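# Lower ring frame over mast onto low bars

## Task

Bring the ring frame down around the mast that stands by itself, so the frame ends up resting flat on the low bars and the mast is still standing upright on its plate; the result must hold with no robot supporting anything, and every gripper must release and pull away at the end.

## Robot and tools

Robots: three identical i2rt Big YAM arms named arm1, arm2 and arm3. Each has six revolute joints, a two-finger gripper and a wrist camera. Two fixed room cameras, cam_high and cam_low, also watch the scene. Reach is roughly 1.0 m from the joint1 axis. With joints 1 and 6 at 0 and the hand level and pointing forward, the wrist camera rides on top of the hand looking toward the fingertips.

Frames: everything is expressed in one shared scene frame with its origin on the floor and +z up. The hand point is the midpoint between the fingertips; its z axis runs along the fingers and the fingers open and close along its y axis. Foot poses are never printed, so hand positions must be judged from images and joint readings.

execute_actions: argument actions is a list holding one action or nothing. An action is an object keyed by robot name (arm1, arm2, arm3); each robot gets its own entry with a joints object. joints holds absolute target values (places to go to, not offsets) by name: joint1_rad -2.879 to 2.879 (rotation about the foot, positive counter-clockwise seen from above, 0 faces the foot's direction); joint2_rad 0 to 3.141 (shoulder, 0 is upper arm back and near level, increasing lifts it up then forward); joint3_rad 0 to 3.019 (elbow, 0 folded, increasing opens); joint4_rad -1.692 to 1.57 (hand pitch, positive tips fingers up); joint5_rad -1.57 to 1.57 (hand yaw, positive toward the arm's right); joint6_rad -2.094 to 2.094 (hand roll, positive clockwise viewed from behind the hand); gripper_m 0 to 0.093 in metres, the fingertip gap. Joint values are radians. Done tolerances: ±0.045, ±0.14, ±0.09, ±0.055, ±0.03, ±0.035 rad and ±0.003 m. Any subset of joints and robots may be named; all start together but finish separately, and joints may swing the hand along a wide path. Joints left out may keep pushing toward older targets. Optional cameras lists which images to return (arm1_cam_wrist, arm2_cam_wrist, arm3_cam_wrist, cam_high, cam_low, or all); omitted or null means all, [] means none. Unknown keys, names or out-of-range numbers reject the whole call and nothing moves. An empty actions list just reports state and images.

Results: per-robot state including joint_positions, joint_status and on_its_own, plus images listed in order by the pictures line. joint_status words: off_target (stopped short, may still push); contact_stop and time_out (target dropped, joint holds where it stopped, though a time_out joint may keep a nearby target and push toward it, then move on its own if freed); not_followed after a "joint command not followed" line, which means a safety check refused the arm's targets (usually with a cause line) while the gripper part still ran; the arm may retry those targets on later actions. on_its_own lists what the call did not command; "held at" is the held target, not the position. To relieve a pushing joint, send it its reported position. Very small target changes may not move a joint. A stop in one call cancels the rest of the calls in that reply.

wait: seconds from 0 to 10; commands nothing and returns the same as an empty action. zoom_image: camera plus region [x0, y0, x1, y1] in pixels of that camera's newest full image, origin top-left, at most 504 by 504. read_manual: optional section "licences"; only returns licence text. finished_scene: scene is the number of the current scene; it ends it irreversibly once the last command has been held and reports success, then any following task appears.

Order: inspect with images, grasp the ring frame (likely with two or more arms sharing the load), lift it above the mast top, align its opening over the mast, lower until it sits level on the low bars, open grippers, retract the arms, check the mast is still upright and the frame settled, then call finished_scene.

Cautions: the arms do not stop on contact and keep forcing, so avoid pressing into the mast, bars or table. Two robots pressing hard on each other fails the task and ends the run; the self- and inter-arm check may act late and ignores fingers, gripper bodies and wrist cameras. Do not knock the mast over or send anything off the work area or to the floor. Objects may occasionally be nudged by outside pushes. Avoid drops, slips and slamming. Sustained loads heat motors: a MOTOR HOT line appears from 85 °C, and at 100 °C the arm goes limp and falls (OVER-TEMPERATURE FAULT, joints marked limit_stop_at_motor_heat; resend targets afterward). Heat persists between scenes. Faster robot motion is better. The scene keeps running while you compose replies, with the robots holding the last command.

Each tool is called after "Emit:" as name(argument=value, ...), one argument or row to a line, values as JSON.

## Session

Emit:
execute_actions(
  actions=[],
)

Scene clock: 0.00 s.
Motor temperatures (°C, as the motors report them): arm1=[27 27 27 27 23 24] | arm2=[26 26 27 24 24 25] | arm3=[26 25 23 25 26 25]
arm1.joint_positions: joint1_rad=-0.180 joint2_rad=+0.575 joint3_rad=+1.373 joint4_rad=-1.320 joint5_rad=+0.184 joint6_rad=-0.271 gripper_m=+0.094
arm1.joint_status: not commanded
arm1.hand: x=+1.2320 y=+0.0649 z=+1.3379 quat_wxyz=(+0.180, -0.866, -0.008, +0.466) (m; scene frame)
arm2.joint_positions: joint1_rad=+0.464 joint2_rad=+0.477 joint3_rad=+1.395 joint4_rad=-1.367 joint5_rad=+0.184 joint6_rad=+0.496 gripper_m=+0.094
arm2.joint_status: not commanded
arm2.hand: x=-0.5954 y=+1.1421 z=+1.3783 quat_wxyz=(-0.523, -0.472, -0.701, +0.108) (m; scene frame)
arm3.joint_positions: joint1_rad=-0.242 joint2_rad=+0.557 joint3_rad=+1.359 joint4_rad=-1.408 joint5_rad=+0.183 joint6_rad=-0.486 gripper_m=+0.094
arm3.joint_status: not commanded
arm3.hand: x=-0.5628 y=-1.1307 z=+1.3557 quat_wxyz=(-0.469, +0.492, -0.734, +0.016) (m; scene frame)
pictures: arm1_cam_wrist, arm2_cam_wrist, arm3_cam_wrist, cam_high, cam_low
Images, in order (width x height): arm1_cam_wrist 504x504, arm2_cam_wrist 504x504, arm3_cam_wrist 504x504, cam_high 672x504, cam_low 672x504.

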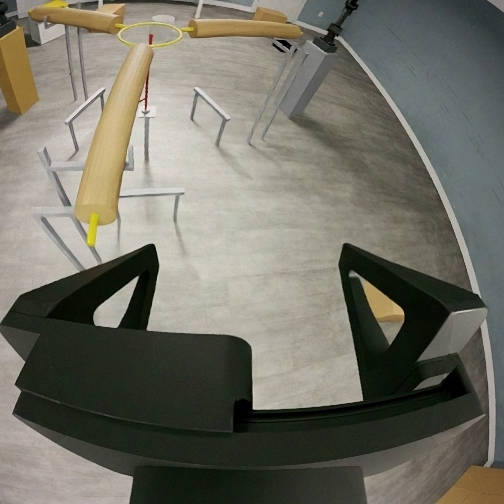

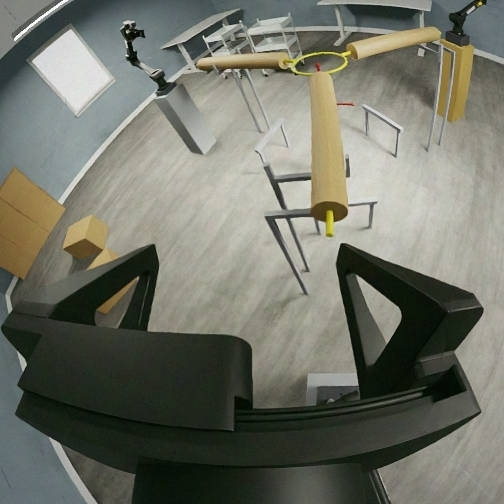

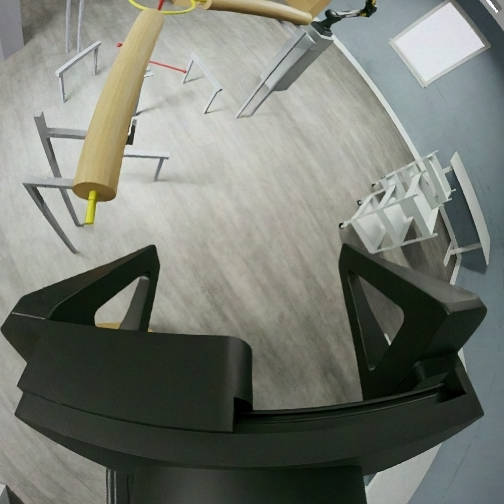

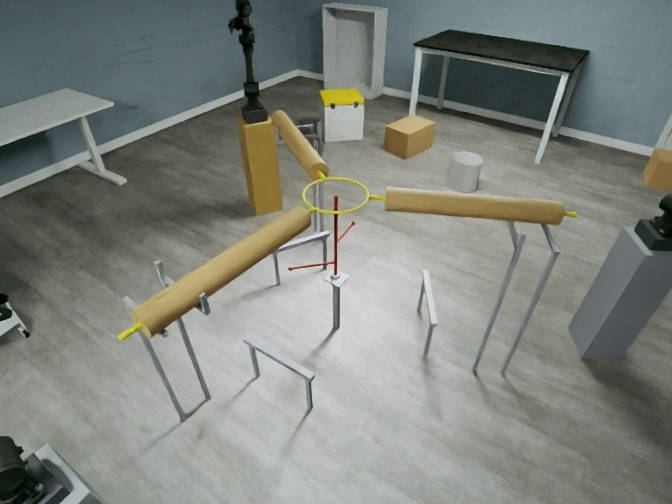

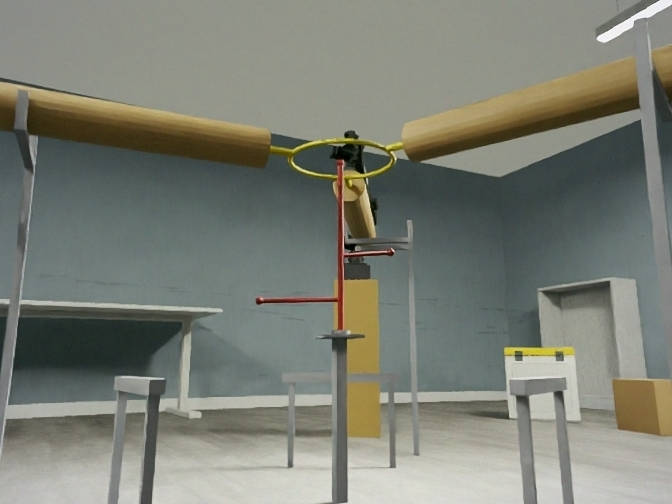

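Emit:
execute_actions(
  actions=[
    {"arm1":{"joints":{"joint1_rad":0,"joint2_rad":1.1,"joint3_rad":1.5,"joint4_rad":-1.65,"joint5_rad":0,"joint6_rad":0}},"arm2":{"joints":{"joint1_rad":0,"joint2_rad":1.1,"joint3_rad":1.5,"joint4_rad":-1.65,"joint5_rad":0,"joint6_rad":0}},"arm3":{"joints":{"joint1_rad":0,"joint2_rad":1.1,"joint3_rad":1.5,"joint4_rad":-1.65,"joint5_rad":0,"joint6_rad":0}}},
  ],
)

Emit:
zoom_image(
  camera="cam_high",
  region=[90,90,590,440],
)

Scene clock: 25.63 s.
Motor temperatures (°C, as the motors report them): arm1=[27 27 30 27 23 24] | arm2=[26 26 30 24 24 25] | arm3=[26 26 27 25 26 25]
arm1.joint_positions: joint1_rad=-0.007 joint2_rad=+1.115 joint3_rad=+1.487 joint4_rad=-1.641 joint5_rad=+0.002 joint6_rad=-0.010 gripper_m=+0.094
arm1.joint_status: all done
arm1.hand: x=+1.1003 y=-0.0071 z=+1.1951 quat_wxyz=(-0.001, -0.989, -0.017, +0.144) (m; scene frame)
arm2.joint_positions: joint1_rad=+0.009 joint2_rad=+1.115 joint3_rad=+1.484 joint4_rad=-1.637 joint5_rad=+0.003 joint6_rad=+0.011 gripper_m=+0.094
arm2.joint_status: all done
arm2.hand: x=-0.5450 y=+0.9612 z=+1.2203 quat_wxyz=(-0.128, -0.494, -0.856, +0.083) (m; scene frame)
arm3.joint_positions: joint1_rad=-0.007 joint2_rad=+1.099 joint3_rad=+1.474 joint4_rad=-1.644 joint5_rad=+0.002 joint6_rad=-0.008 gripper_m=+0.094
arm3.joint_status: all done
arm3.hand: x=-0.5494 y=-0.9638 z=+1.2338 quat_wxyz=(-0.132, +0.487, -0.861, -0.067) (m; scene frame)
pictures: arm1_cam_wrist, arm2_cam_wrist, arm3_cam_wrist, cam_high, cam_low
Images, in order (width x height): arm1_cam_wrist 504x504, arm2_cam_wrist 504x504, arm3_cam_wrist 504x504, cam_high 672x504, cam_low 672x504.

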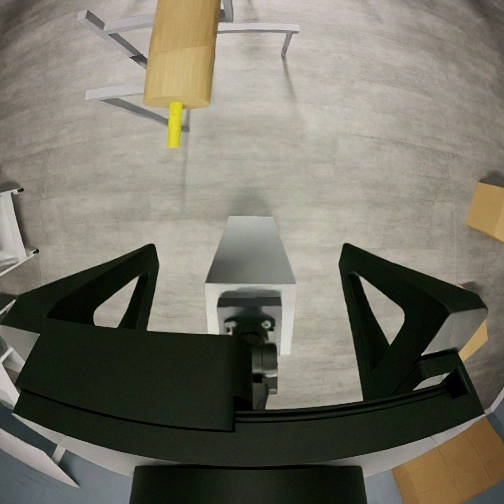

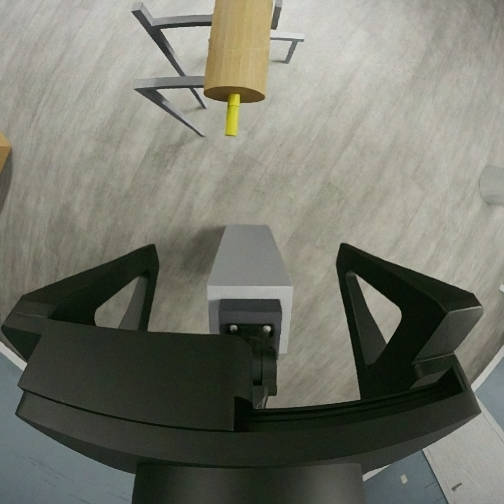

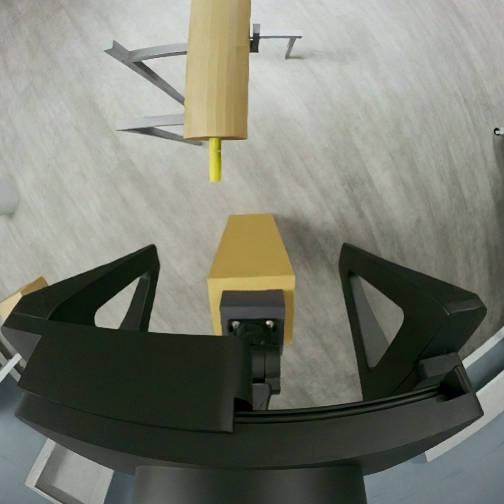

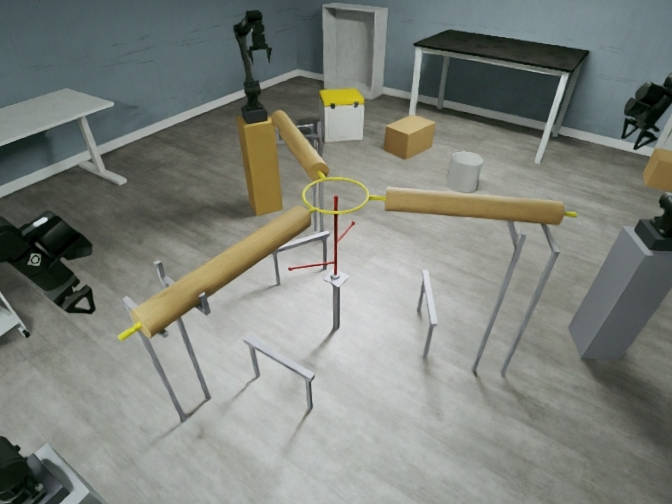

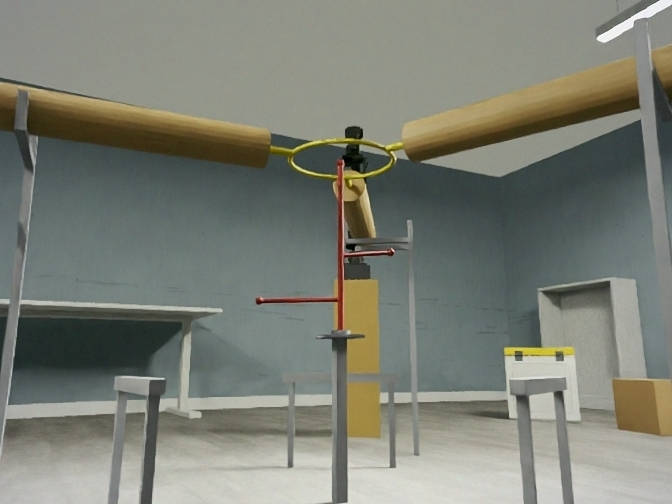

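Region (90, 90, 590, 440) of cam_high's 672x504 image, scaled by 1.008, with more detail than that image has; it fills the top 353 rows of this view, and the rest is white.

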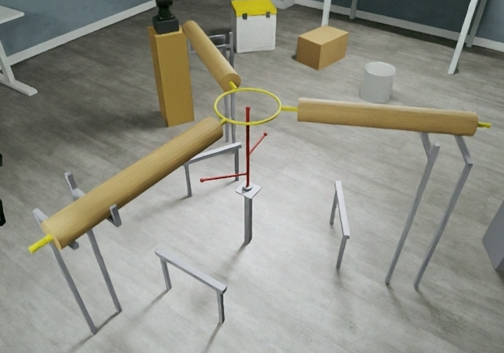

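Emit:
execute_actions(
  actions=[
    {"arm1":{"joints":{"joint1_rad":0.28,"joint2_rad":1.5,"joint3_rad":1.5,"joint4_rad":-1.55,"joint6_rad":0.39}},"arm2":{"joints":{"joint1_rad":0.08,"joint2_rad":1.5,"joint3_rad":1.44,"joint4_rad":-1.49,"joint6_rad":0.15}},"arm3":{"joints":{"joint1_rad":0.16,"joint2_rad":1.35,"joint3_rad":1.24,"joint4_rad":-1.445,"joint6_rad":0.21}}},
  ],
)

Scene clock: 38.90 s.
Motor temperatures (°C, as the motors report them): arm1=[27 28 31 27 23 24] | arm2=[26 26 31 24 24 25] | arm3=[26 26 28 25 26 25]
arm1.joint_positions: joint1_rad=+0.285 joint2_rad=+1.525 joint3_rad=+1.487 joint4_rad=-1.555 joint5_rad=+0.000 joint6_rad=+0.380 gripper_m=+0.094
arm1.joint_status: all done
arm1.hand: x=+1.0206 y=-0.1388 z=+1.0415 quat_wxyz=(+0.003, -0.999, +0.031, -0.017) (m; scene frame)
arm2.joint_positions: joint1_rad=+0.072 joint2_rad=+1.527 joint3_rad=+1.424 joint4_rad=-1.501 joint5_rad=+0.003 joint6_rad=+0.139 gripper_m=+0.094
arm2.joint_status: all done
arm2.hand: x=-0.4733 y=+0.8888 z=+1.0432 quat_wxyz=(+0.019, -0.529, -0.848, +0.002) (m; scene frame)
arm3.joint_positions: joint1_rad=+0.162 joint2_rad=+1.352 joint3_rad=+1.220 joint4_rad=-1.451 joint5_rad=+0.001 joint6_rad=+0.202 gripper_m=+0.094
arm3.joint_status: all done
arm3.hand: x=-0.5835 y=-0.8998 z=+1.0478 quat_wxyz=(+0.004, +0.474, -0.881, +0.010) (m; scene frame)
pictures: arm1_cam_wrist, arm2_cam_wrist, arm3_cam_wrist, cam_high, cam_low
Images, in order (width x height): arm1_cam_wrist 504x504, arm2_cam_wrist 504x504, arm3_cam_wrist 504x504, cam_high 672x504, cam_low 672x504.

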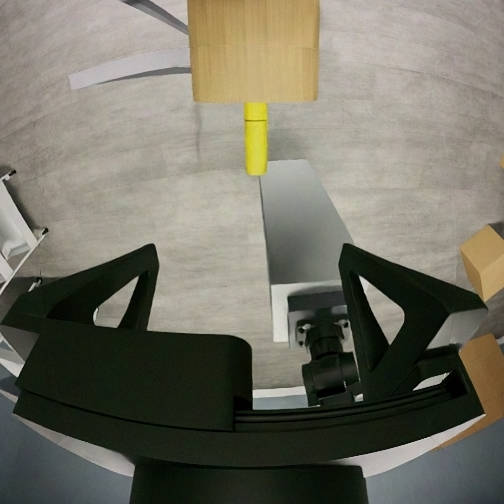

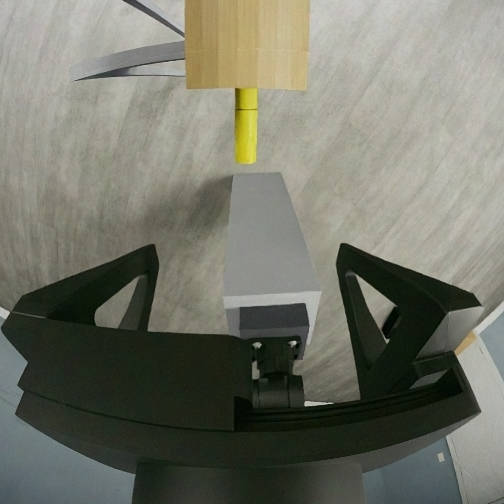

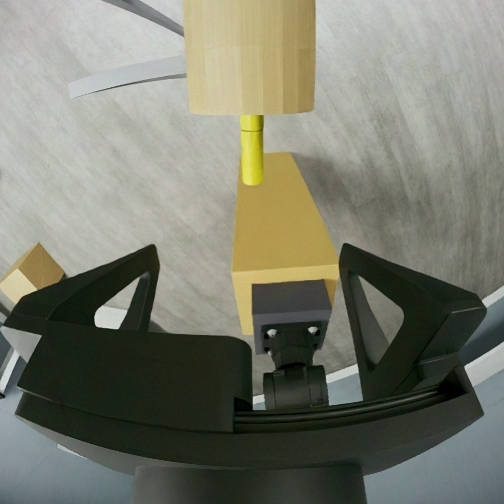

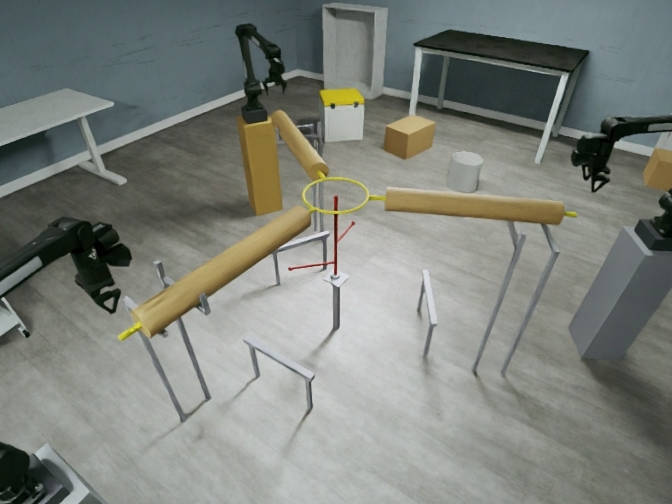

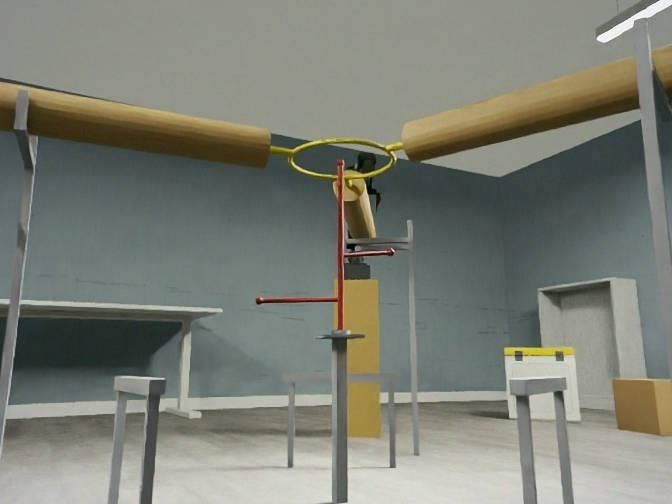

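Emit:
execute_actions(
  actions=[
    {"arm1":{"joints":{"joint1_rad":0.255,"joint2_rad":1.565,"joint3_rad":1.36,"joint4_rad":-1.315,"joint6_rad":0.37}},"arm2":{"joints":{"joint1_rad":0.085,"joint2_rad":1.605,"joint3_rad":1.35,"joint4_rad":-1.26}},"arm3":{"joints":{"joint1_rad":0.15,"joint2_rad":1.428,"joint3_rad":1.08,"joint4_rad":-1.19}}},
  ],
)

Scene clock: 49.43 s.
Motor temperatures (°C, as the motors report them): arm1=[27 28 31 27 23 24] | arm2=[26 27 32 24 24 25] | arm3=[26 26 29 25 26 25]
arm1.joint_positions: joint1_rad=+0.262 joint2_rad=+1.556 joint3_rad=+1.356 joint4_rad=-1.327 joint5_rad=+0.000 joint6_rad=+0.380 gripper_m=+0.094
arm1.joint_status: all done
arm1.hand: x=+0.9986 y=-0.1351 z=+0.9785 quat_wxyz=(-0.008, -0.999, +0.043, +0.015) (m; scene frame)
arm2.joint_positions: joint1_rad=+0.072 joint2_rad=+1.611 joint3_rad=+1.347 joint4_rad=-1.277 joint5_rad=+0.003 joint6_rad=+0.139 gripper_m=+0.094
arm2.joint_status: all done
arm2.hand: x=-0.4541 y=+0.8585 z=+0.9768 quat_wxyz=(-0.010, -0.529, -0.849, +0.015) (m; scene frame)
arm3.joint_positions: joint1_rad=+0.161 joint2_rad=+1.445 joint3_rad=+1.072 joint4_rad=-1.200 joint5_rad=+0.001 joint6_rad=+0.202 gripper_m=+0.094
arm3.joint_status: all done
arm3.hand: x=-0.5771 y=-0.8864 z=+0.9587 quat_wxyz=(+0.000, +0.473, -0.881, +0.006) (m; scene frame)
pictures: arm1_cam_wrist, arm2_cam_wrist, arm3_cam_wrist, cam_high, cam_low
Images, in order (width x height): arm1_cam_wrist 504x504, arm2_cam_wrist 504x504, arm3_cam_wrist 504x504, cam_high 672x504, cam_low 672x504.

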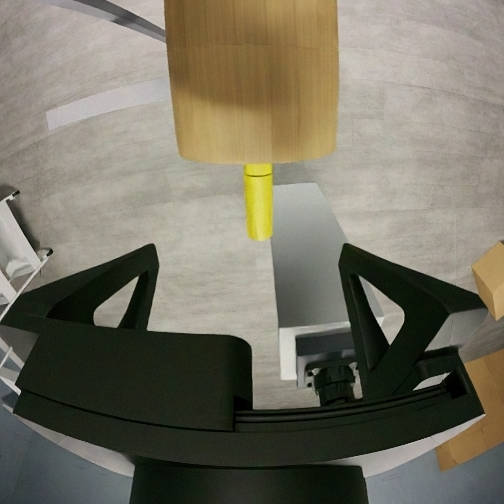

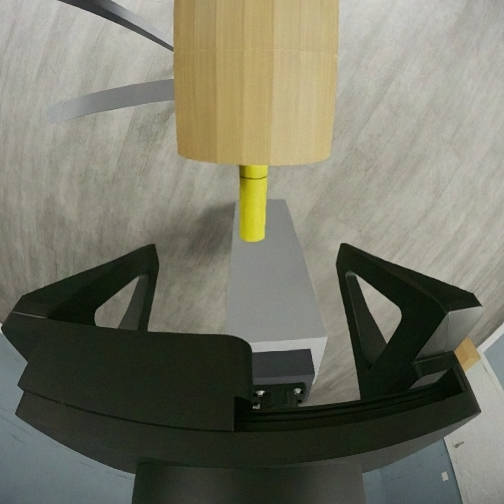

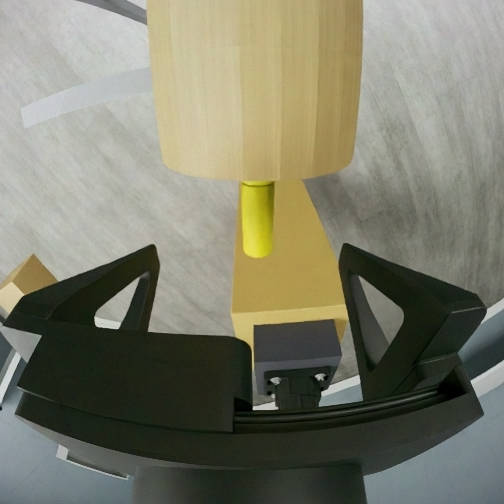

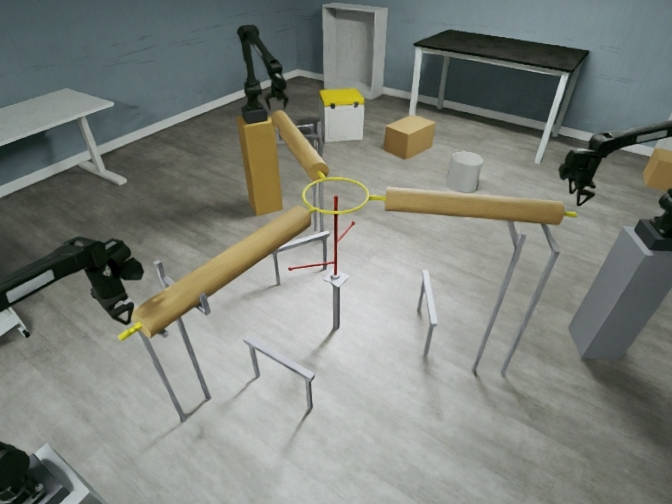

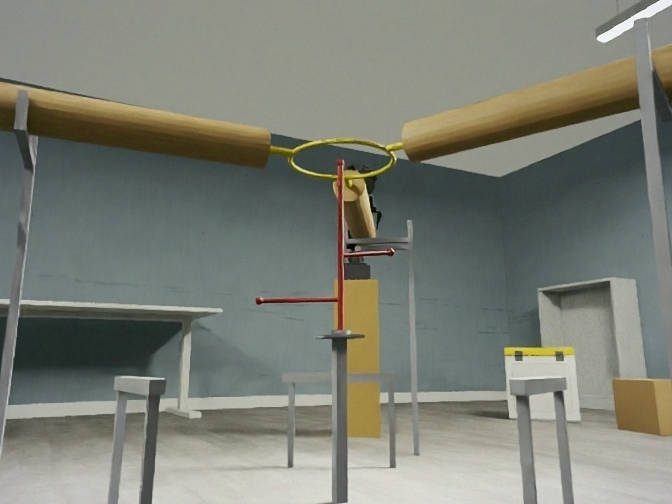

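Emit:
execute_actions(
  actions=[
    {"arm1":{"joints":{"joint1_rad":0.25,"joint2_rad":1.595,"joint3_rad":1.232,"joint4_rad":-1.192,"gripper_m":0.05}},"arm2":{"joints":{"joint2_rad":1.652,"joint3_rad":1.244,"joint4_rad":-1.14,"gripper_m":0.05}},"arm3":{"joints":{"joint1_rad":0.14,"joint2_rad":1.455,"joint3_rad":0.97,"joint4_rad":-1.065,"gripper_m":0.05}}},
  ],
)

Scene clock: 58.47 s.
Motor temperatures (°C, as the motors report them): arm1=[27 28 31 27 23 24] | arm2=[26 27 32 24 24 25] | arm3=[26 26 29 25 26 25]
arm1.joint_positions: joint1_rad=+0.262 joint2_rad=+1.584 joint3_rad=+1.227 joint4_rad=-1.203 joint5_rad=+0.000 joint6_rad=+0.379 gripper_m=+0.050
arm1.joint_status: all done
arm1.hand: x=+1.0125 y=-0.1313 z=+0.9192 quat_wxyz=(-0.003, -0.999, +0.043, -0.001) (m; scene frame)
arm2.joint_positions: joint1_rad=+0.072 joint2_rad=+1.648 joint3_rad=+1.241 joint4_rad=-1.156 joint5_rad=+0.003 joint6_rad=+0.140 gripper_m=+0.050
arm2.joint_status: all done
arm2.hand: x=-0.4603 y=+0.8661 z=+0.9218 quat_wxyz=(+0.001, -0.529, -0.848, +0.010) (m; scene frame)
arm3.joint_positions: joint1_rad=+0.149 joint2_rad=+1.454 joint3_rad=+0.969 joint4_rad=-1.075 joint5_rad=+0.001 joint6_rad=+0.202 gripper_m=+0.050
arm3.joint_status: all done
arm3.hand: x=-0.5766 y=-0.8991 z=+0.9194 quat_wxyz=(-0.005, +0.468, -0.884, +0.002) (m; scene frame)
pictures: arm1_cam_wrist, arm2_cam_wrist, arm3_cam_wrist, cam_high, cam_low
Images, in order (width x height): arm1_cam_wrist 504x504, arm2_cam_wrist 504x504, arm3_cam_wrist 504x504, cam_high 672x504, cam_low 672x504.

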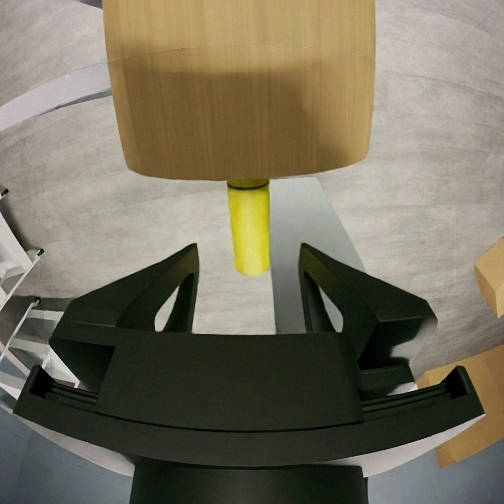

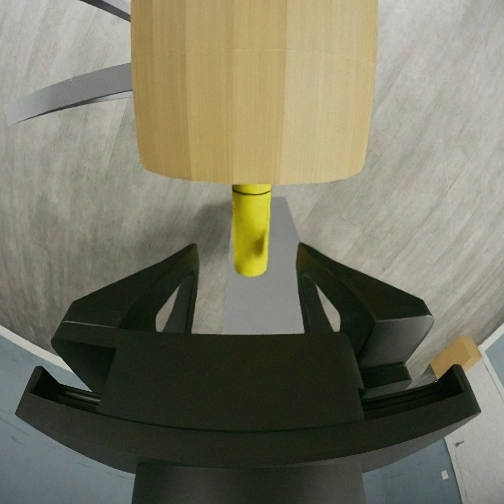

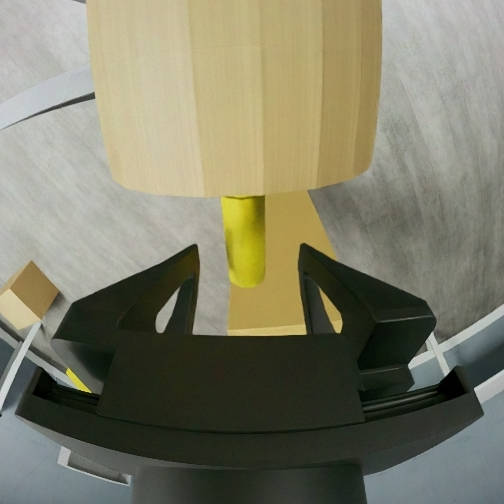

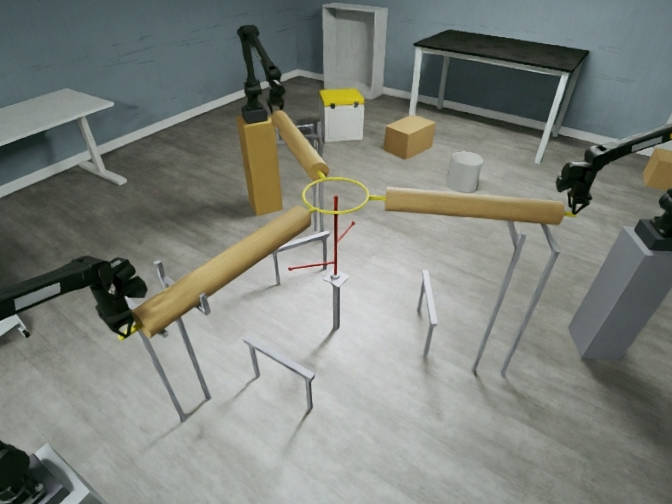

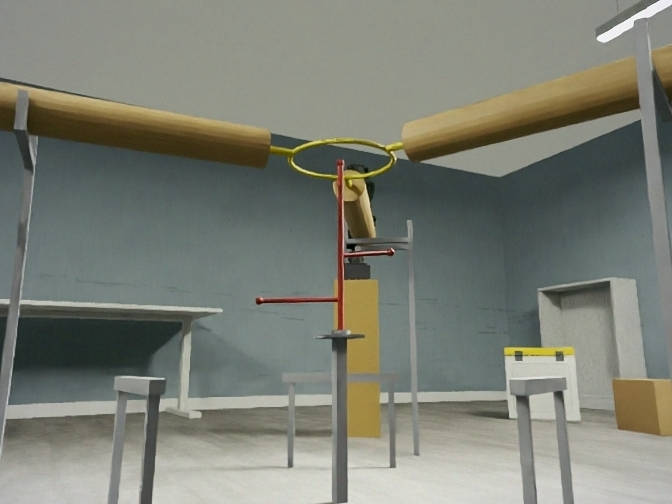

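Emit:
execute_actions(
  actions=[
    {"arm1":{"joints":{"joint2_rad":1.635,"joint3_rad":1.215,"joint4_rad":-1.14}},"arm2":{"joints":{"joint2_rad":1.695,"joint3_rad":1.22,"joint4_rad":-1.08}},"arm3":{"joints":{"joint1_rad":0.165,"joint2_rad":1.49,"joint3_rad":0.945,"joint4_rad":-1.02}}},
  ],
  cameras=[],
)

Emit:
execute_actions(
  actions=[
    {"arm1":{"joints":{"gripper_m":0}},"arm2":{"joints":{"gripper_m":0}},"arm3":{"joints":{"gripper_m":0}}},
  ],
)

Scene clock: 65.57 s.
Motor temperatures (°C, as the motors report them): arm1=[27 28 31 27 23 24] | arm2=[26 27 31 24 24 25] | arm3=[26 26 28 25 26 25]
arm1.joint_positions: joint1_rad=+0.262 joint2_rad=+1.616 joint3_rad=+1.216 joint4_rad=-1.151 joint5_rad=+0.000 joint6_rad=+0.379 gripper_m=+0.050
arm1.joint_status: all done
arm1.hand: x=+1.0052 y=-0.1336 z=+0.9009 quat_wxyz=(-0.004, -0.999, +0.043, +0.003) (m; scene frame)
arm2.joint_positions: joint1_rad=+0.072 joint2_rad=+1.684 joint3_rad=+1.222 joint4_rad=-1.097 joint5_rad=+0.003 joint6_rad=+0.140 gripper_m=+0.050
arm2.joint_status: all done
arm2.hand: x=-0.4573 y=+0.8611 z=+0.8994 quat_wxyz=(-0.002, -0.529, -0.848, +0.011) (m; scene frame)
arm3.joint_positions: joint1_rad=+0.155 joint2_rad=+1.489 joint3_rad=+0.949 joint4_rad=-1.029 joint5_rad=+0.001 joint6_rad=+0.202 gripper_m=+0.050
arm3.joint_status: all done
arm3.hand: x=-0.5782 y=-0.8975 z=+0.9003 quat_wxyz=(-0.001, +0.470, -0.882, +0.005) (m; scene frame)
pictures: none
No camera images: the call's "cameras" was empty. Leave "cameras" out to get every camera's image.

Scene clock: 66.17 s.
Motor temperatures (°C, as the motors report them): arm1=[27 28 31 27 23 24] | arm2=[26 27 31 24 24 25] | arm3=[26 26 28 25 26 25]
arm1.joint_positions: joint1_rad=+0.259 joint2_rad=+1.616 joint3_rad=+1.214 joint4_rad=-1.151 joint5_rad=+0.003 joint6_rad=+0.370 gripper_m=+0.018
arm1.joint_status: gripper_m off_target (ended at +0.018, target +0.000)
arm1.hand: x=+1.0052 y=-0.1321 z=+0.9004 quat_wxyz=(-0.003, -0.999, +0.039, +0.003) (m; scene frame)
arm2.joint_positions: joint1_rad=+0.072 joint2_rad=+1.684 joint3_rad=+1.221 joint4_rad=-1.095 joint5_rad=+0.006 joint6_rad=+0.140 gripper_m=+0.019
arm2.joint_status: gripper_m off_target (ended at +0.019, target +0.000)
arm2.hand: x=-0.4576 y=+0.8607 z=+0.8993 quat_wxyz=(-0.002, -0.529, -0.848, +0.013) (m; scene frame)
arm3.joint_positions: joint1_rad=+0.157 joint2_rad=+1.489 joint3_rad=+0.949 joint4_rad=-1.027 joint5_rad=+0.000 joint6_rad=+0.198 gripper_m=+0.019
arm3.joint_status: gripper_m off_target (ended at +0.019, target +0.000)
arm3.hand: x=-0.5790 y=-0.8966 z=+0.9003 quat_wxyz=(-0.002, +0.474, -0.881, +0.004) (m; scene frame)
pictures: arm1_cam_wrist, arm2_cam_wrist, arm3_cam_wrist, cam_high, cam_low
Images, in order (width x height): arm1_cam_wrist 504x504, arm2_cam_wrist 504x504, arm3_cam_wrist 504x504, cam_high 672x504, cam_low 672x504.

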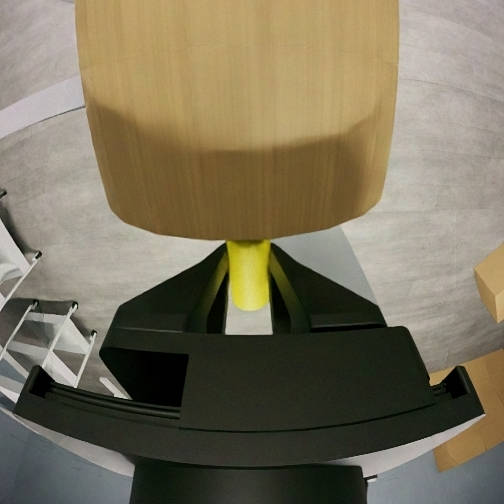

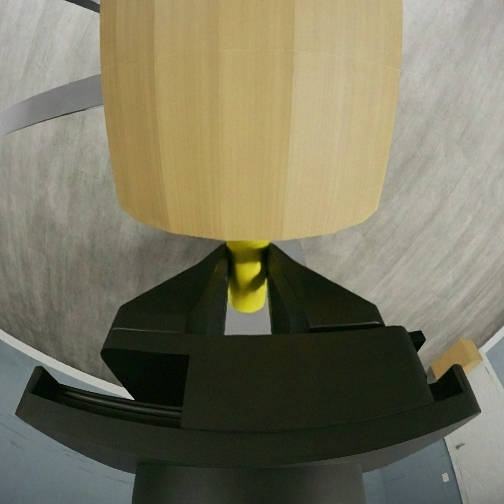

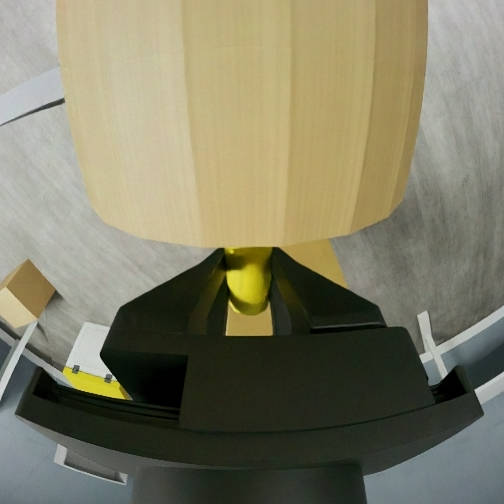

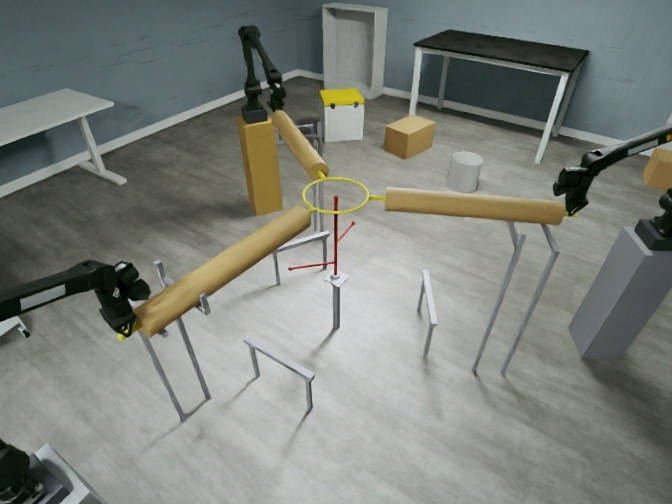

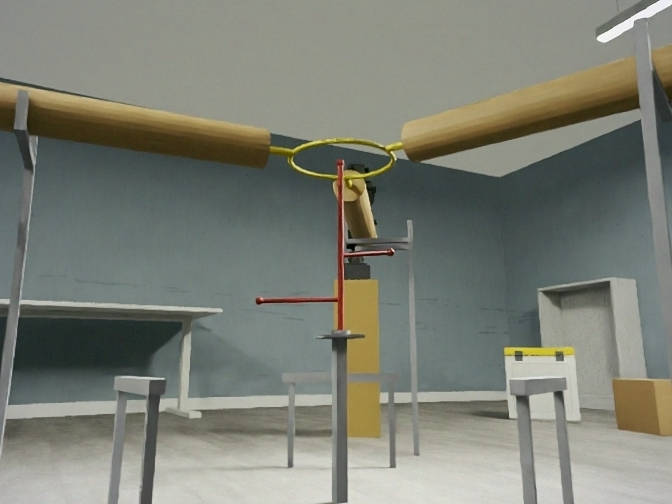

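Emit:
execute_actions(
  actions=[
    {"arm1":{"joints":{"joint2_rad":1.52,"joint3_rad":1.445,"joint4_rad":-1.449}},"arm2":{"joints":{"joint2_rad":1.577,"joint3_rad":1.453,"joint4_rad":-1.4}},"arm3":{"joints":{"joint2_rad":1.348,"joint3_rad":1.163,"joint4_rad":-1.339}}},
  ],
)

Scene clock: 80.80 s.
Motor temperatures (°C, as the motors report them): arm1=[27 28 31 27 23 24] | arm2=[26 27 32 24 24 25] | arm3=[26 27 28 25 26 25]
arm1.joint_positions: joint1_rad=+0.259 joint2_rad=+1.547 joint3_rad=+1.401 joint4_rad=-1.416 joint5_rad=+0.000 joint6_rad=+0.369 gripper_m=+0.018
arm1.joint_status: all done
arm1.hand: x=+1.0060 y=-0.1313 z=+0.9991 quat_wxyz=(-0.002, -0.999, +0.039, -0.002) (m; scene frame)
arm2.joint_positions: joint1_rad=+0.072 joint2_rad=+1.606 joint3_rad=+1.398 joint4_rad=-1.364 joint5_rad=+0.007 joint6_rad=+0.140 gripper_m=+0.019
arm2.joint_status: all done
arm2.hand: x=-0.4567 y=+0.8620 z=+0.9981 quat_wxyz=(+0.005, -0.529, -0.848, +0.011) (m; scene frame)
arm3.joint_positions: joint1_rad=+0.158 joint2_rad=+1.366 joint3_rad=+1.111 joint4_rad=-1.303 joint5_rad=+0.001 joint6_rad=+0.198 gripper_m=+0.019
arm3.joint_status: all done
arm3.hand: x=-0.5812 y=-0.8986 z=+1.0019 quat_wxyz=(-0.005, +0.474, -0.880, +0.002) (m; scene frame)
pictures: arm1_cam_wrist, arm2_cam_wrist, arm3_cam_wrist, cam_high, cam_low
Images, in order (width x height): arm1_cam_wrist 504x504, arm2_cam_wrist 504x504, arm3_cam_wrist 504x504, cam_high 672x504, cam_low 672x504.

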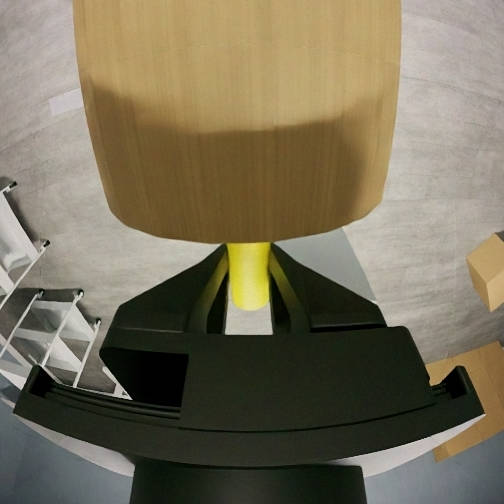

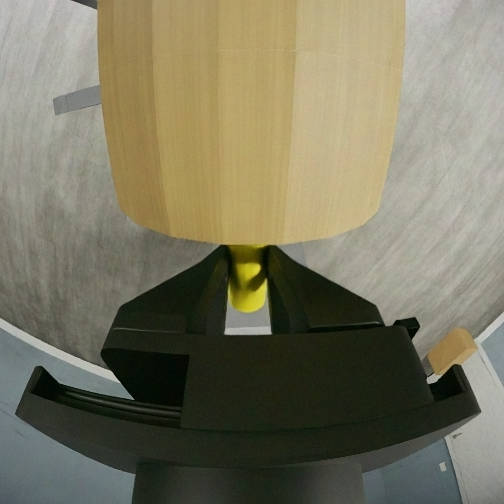

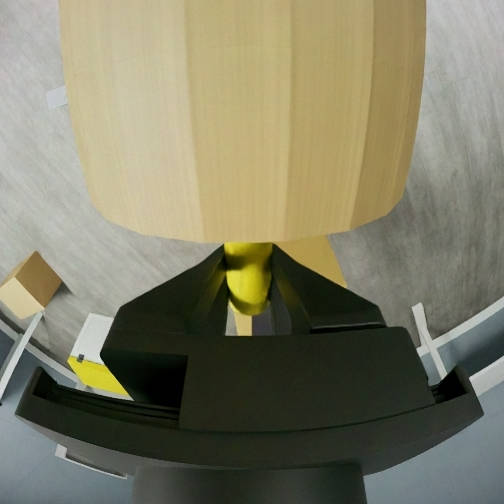

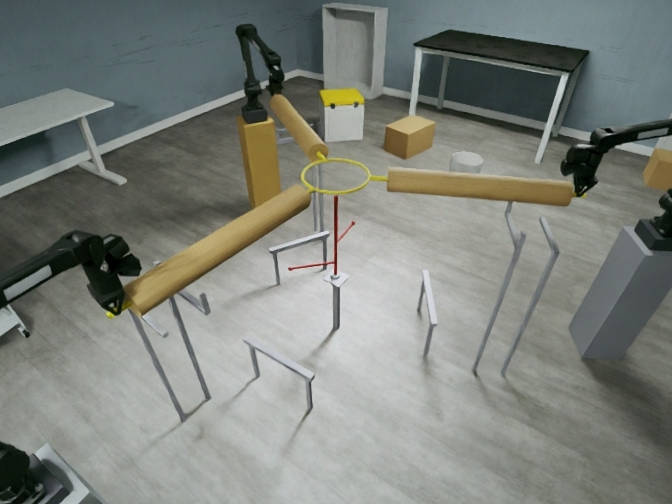

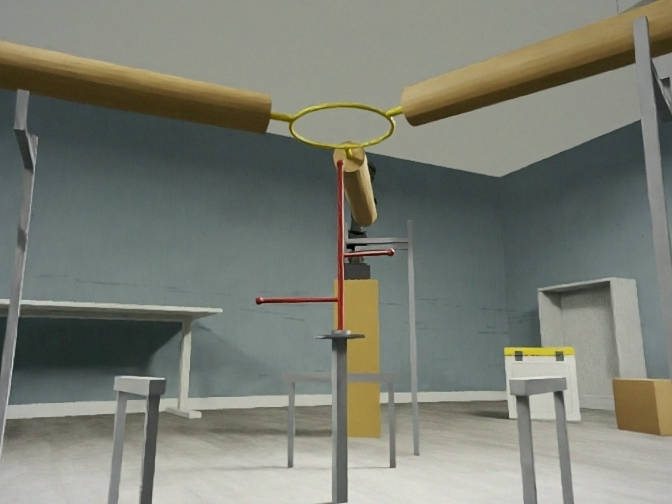

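Emit:
execute_actions(
  actions=[
    {"arm1":{"joints":{"joint2_rad":1.5,"joint3_rad":1.5,"joint4_rad":-1.53}},"arm2":{"joints":{"joint3_rad":1.525,"joint4_rad":-1.487}},"arm3":{"joints":{"joint2_rad":1.335,"joint3_rad":1.223,"joint4_rad":-1.42}}},
  ],
  cameras=[],
)

Emit:
execute_actions(
  actions=[
    {"arm1":{"joints":{"joint1_rad":-0.025,"joint6_rad":-0.04,"joint2_rad":1.455,"joint3_rad":1.44}},"arm2":{"joints":{"joint1_rad":-0.184,"joint6_rad":-0.24,"joint2_rad":1.595,"joint3_rad":1.55}},"arm3":{"joints":{"joint1_rad":-0.17,"joint6_rad":-0.254}}},
  ],
  cameras=["cam_low"],
)

Emit:
execute_actions(
  actions=[
    {"arm1":{"joints":{"joint1_rad":-0.3,"joint6_rad":-0.44,"joint2_rad":1.53,"joint3_rad":1.53}},"arm2":{"joints":{"joint1_rad":-0.41,"joint6_rad":-0.59,"joint2_rad":1.73,"joint3_rad":1.73,"joint4_rad":-1.525}},"arm3":{"joints":{"joint1_rad":-0.447,"joint6_rad":-0.655,"joint2_rad":1.48,"joint3_rad":1.37}}},
  ],
)

Scene clock: 98.67 s.
Motor temperatures (°C, as the motors report them): arm1=[27 29 34 27 23 24] | arm2=[26 28 35 24 24 25] | arm3=[26 27 31 25 26 25]
arm1.joint_positions: joint1_rad=+0.258 joint2_rad=+1.547 joint3_rad=+1.453 joint4_rad=-1.482 joint5_rad=+0.002 joint6_rad=+0.368 gripper_m=+0.018
arm1.joint_status: all done
arm1.hand: x=+1.0067 y=-0.1304 z=+1.0188 quat_wxyz=(+0.001, -0.999, +0.039, -0.008) (m; scene frame)
arm2.joint_positions: joint1_rad=+0.072 joint2_rad=+1.606 joint3_rad=+1.460 joint4_rad=-1.445 joint5_rad=+0.007 joint6_rad=+0.141 gripper_m=+0.019
arm2.joint_status: all done
arm2.hand: x=-0.4566 y=+0.8627 z=+1.0215 quat_wxyz=(+0.014, -0.529, -0.848, +0.006) (m; scene frame)
arm3.joint_positions: joint1_rad=+0.158 joint2_rad=+1.366 joint3_rad=+1.165 joint4_rad=-1.376 joint5_rad=+0.002 joint6_rad=+0.198 gripper_m=+0.019
arm3.joint_status: all done
arm3.hand: x=-0.5812 y=-0.8984 z=+1.0220 quat_wxyz=(+0.002, +0.474, -0.880, +0.008) (m; scene frame)
pictures: none
No camera images: the call's "cameras" was empty. Leave "cameras" out to get every camera's image.

Scene clock: 99.77 s.
Motor temperatures (°C, as the motors report them): arm1=[27 29 34 27 23 24] | arm2=[26 28 35 24 24 25] | arm3=[26 27 31 25 26 25]
arm1.joint_positions: joint1_rad=-0.020 joint2_rad=+1.509 joint3_rad=+1.433 joint4_rad=-1.500 joint5_rad=-0.001 joint6_rad=-0.032 gripper_m=+0.018
arm1.joint_status: all done
arm1.hand: x=+1.0012 y=-0.0047 z=+1.0275 quat_wxyz=(-0.002, -1.000, -0.022, -0.008) (m; scene frame)
arm2.joint_positions: joint1_rad=-0.191 joint2_rad=+1.608 joint3_rad=+1.487 joint4_rad=-1.471 joint5_rad=+0.003 joint6_rad=-0.232 gripper_m=+0.019
arm2.joint_status: all done
arm2.hand: x=-0.5675 y=+0.8058 z=+1.0328 quat_wxyz=(+0.012, -0.483, -0.876, +0.001) (m; scene frame)
arm3.joint_positions: joint1_rad=-0.156 joint2_rad=+1.366 joint3_rad=+1.173 joint4_rad=-1.385 joint5_rad=-0.001 joint6_rad=-0.241 gripper_m=+0.019
arm3.joint_status: all done
arm3.hand: x=-0.4785 y=-0.9599 z=+1.0260 quat_wxyz=(+0.004, +0.528, -0.849, +0.006) (m; scene frame)
pictures: cam_low
Images, in order (width x height): cam_low 672x504.

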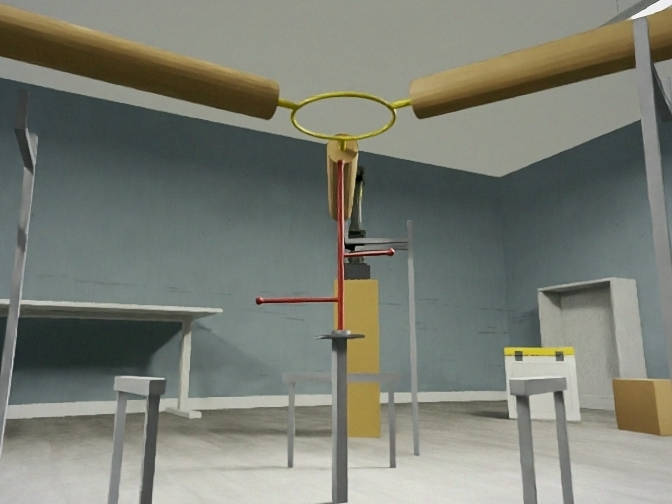

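Scene clock: 100.93 s.
Motor temperatures (°C, as the motors report them): arm1=[27 29 34 27 23 24] | arm2=[26 28 36 24 24 25] | arm3=[26 27 31 25 26 25]
arm1.joint_positions: joint1_rad=-0.278 joint2_rad=+1.542 joint3_rad=+1.484 joint4_rad=-1.493 joint5_rad=-0.005 joint6_rad=-0.417 gripper_m=+0.018
arm1.joint_status: all done
arm1.hand: x=+0.9958 y=+0.1134 z=+1.0326 quat_wxyz=(-0.001, -0.996, -0.085, +0.005) (m; scene frame)
arm2.joint_positions: joint1_rad=-0.398 joint2_rad=+1.760 joint3_rad=+1.655 joint4_rad=-1.513 joint5_rad=-0.006 joint6_rad=-0.564 gripper_m=+0.019
arm2.joint_status: all done
arm2.hand: x=-0.6556 y=+0.7340 z=+1.0245 quat_wxyz=(+0.014, -0.427, -0.904, -0.014) (m; scene frame)
arm3.joint_positions: joint1_rad=-0.437 joint2_rad=+1.520 joint3_rad=+1.315 joint4_rad=-1.385 joint5_rad=+0.007 joint6_rad=-0.641 gripper_m=+0.019
arm3.joint_status: all done
arm3.hand: x=-0.3599 y=-1.0105 z=+1.0197 quat_wxyz=(+0.010, +0.577, -0.816, +0.009) (m; scene frame)
pictures: arm1_cam_wrist, arm2_cam_wrist, arm3_cam_wrist, cam_high, cam_low
Images, in order (width x height): arm1_cam_wrist 504x504, arm2_cam_wrist 504x504, arm3_cam_wrist 504x504, cam_high 672x504, cam_low 672x504.

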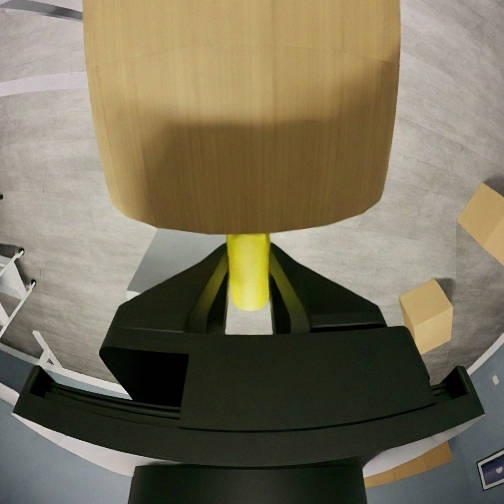

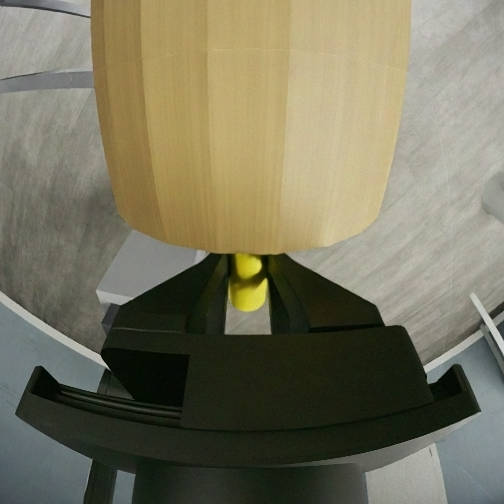

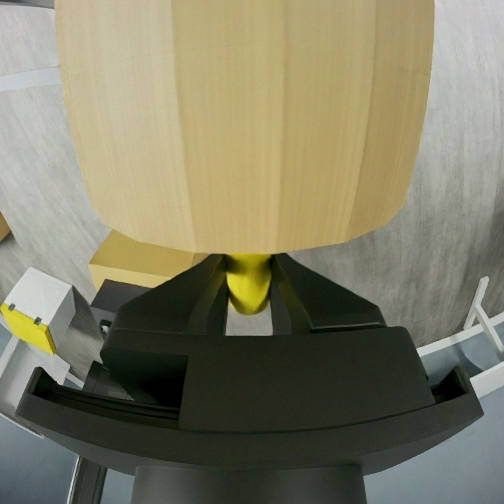

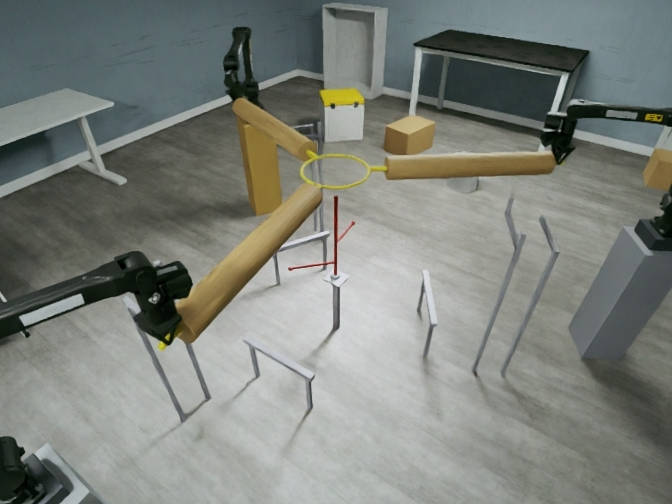

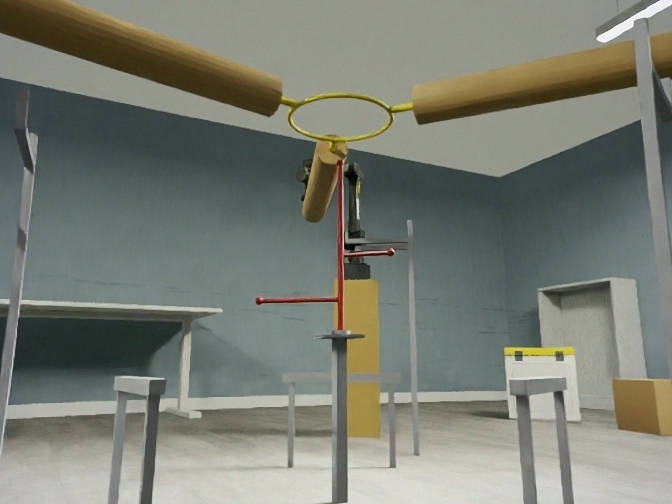

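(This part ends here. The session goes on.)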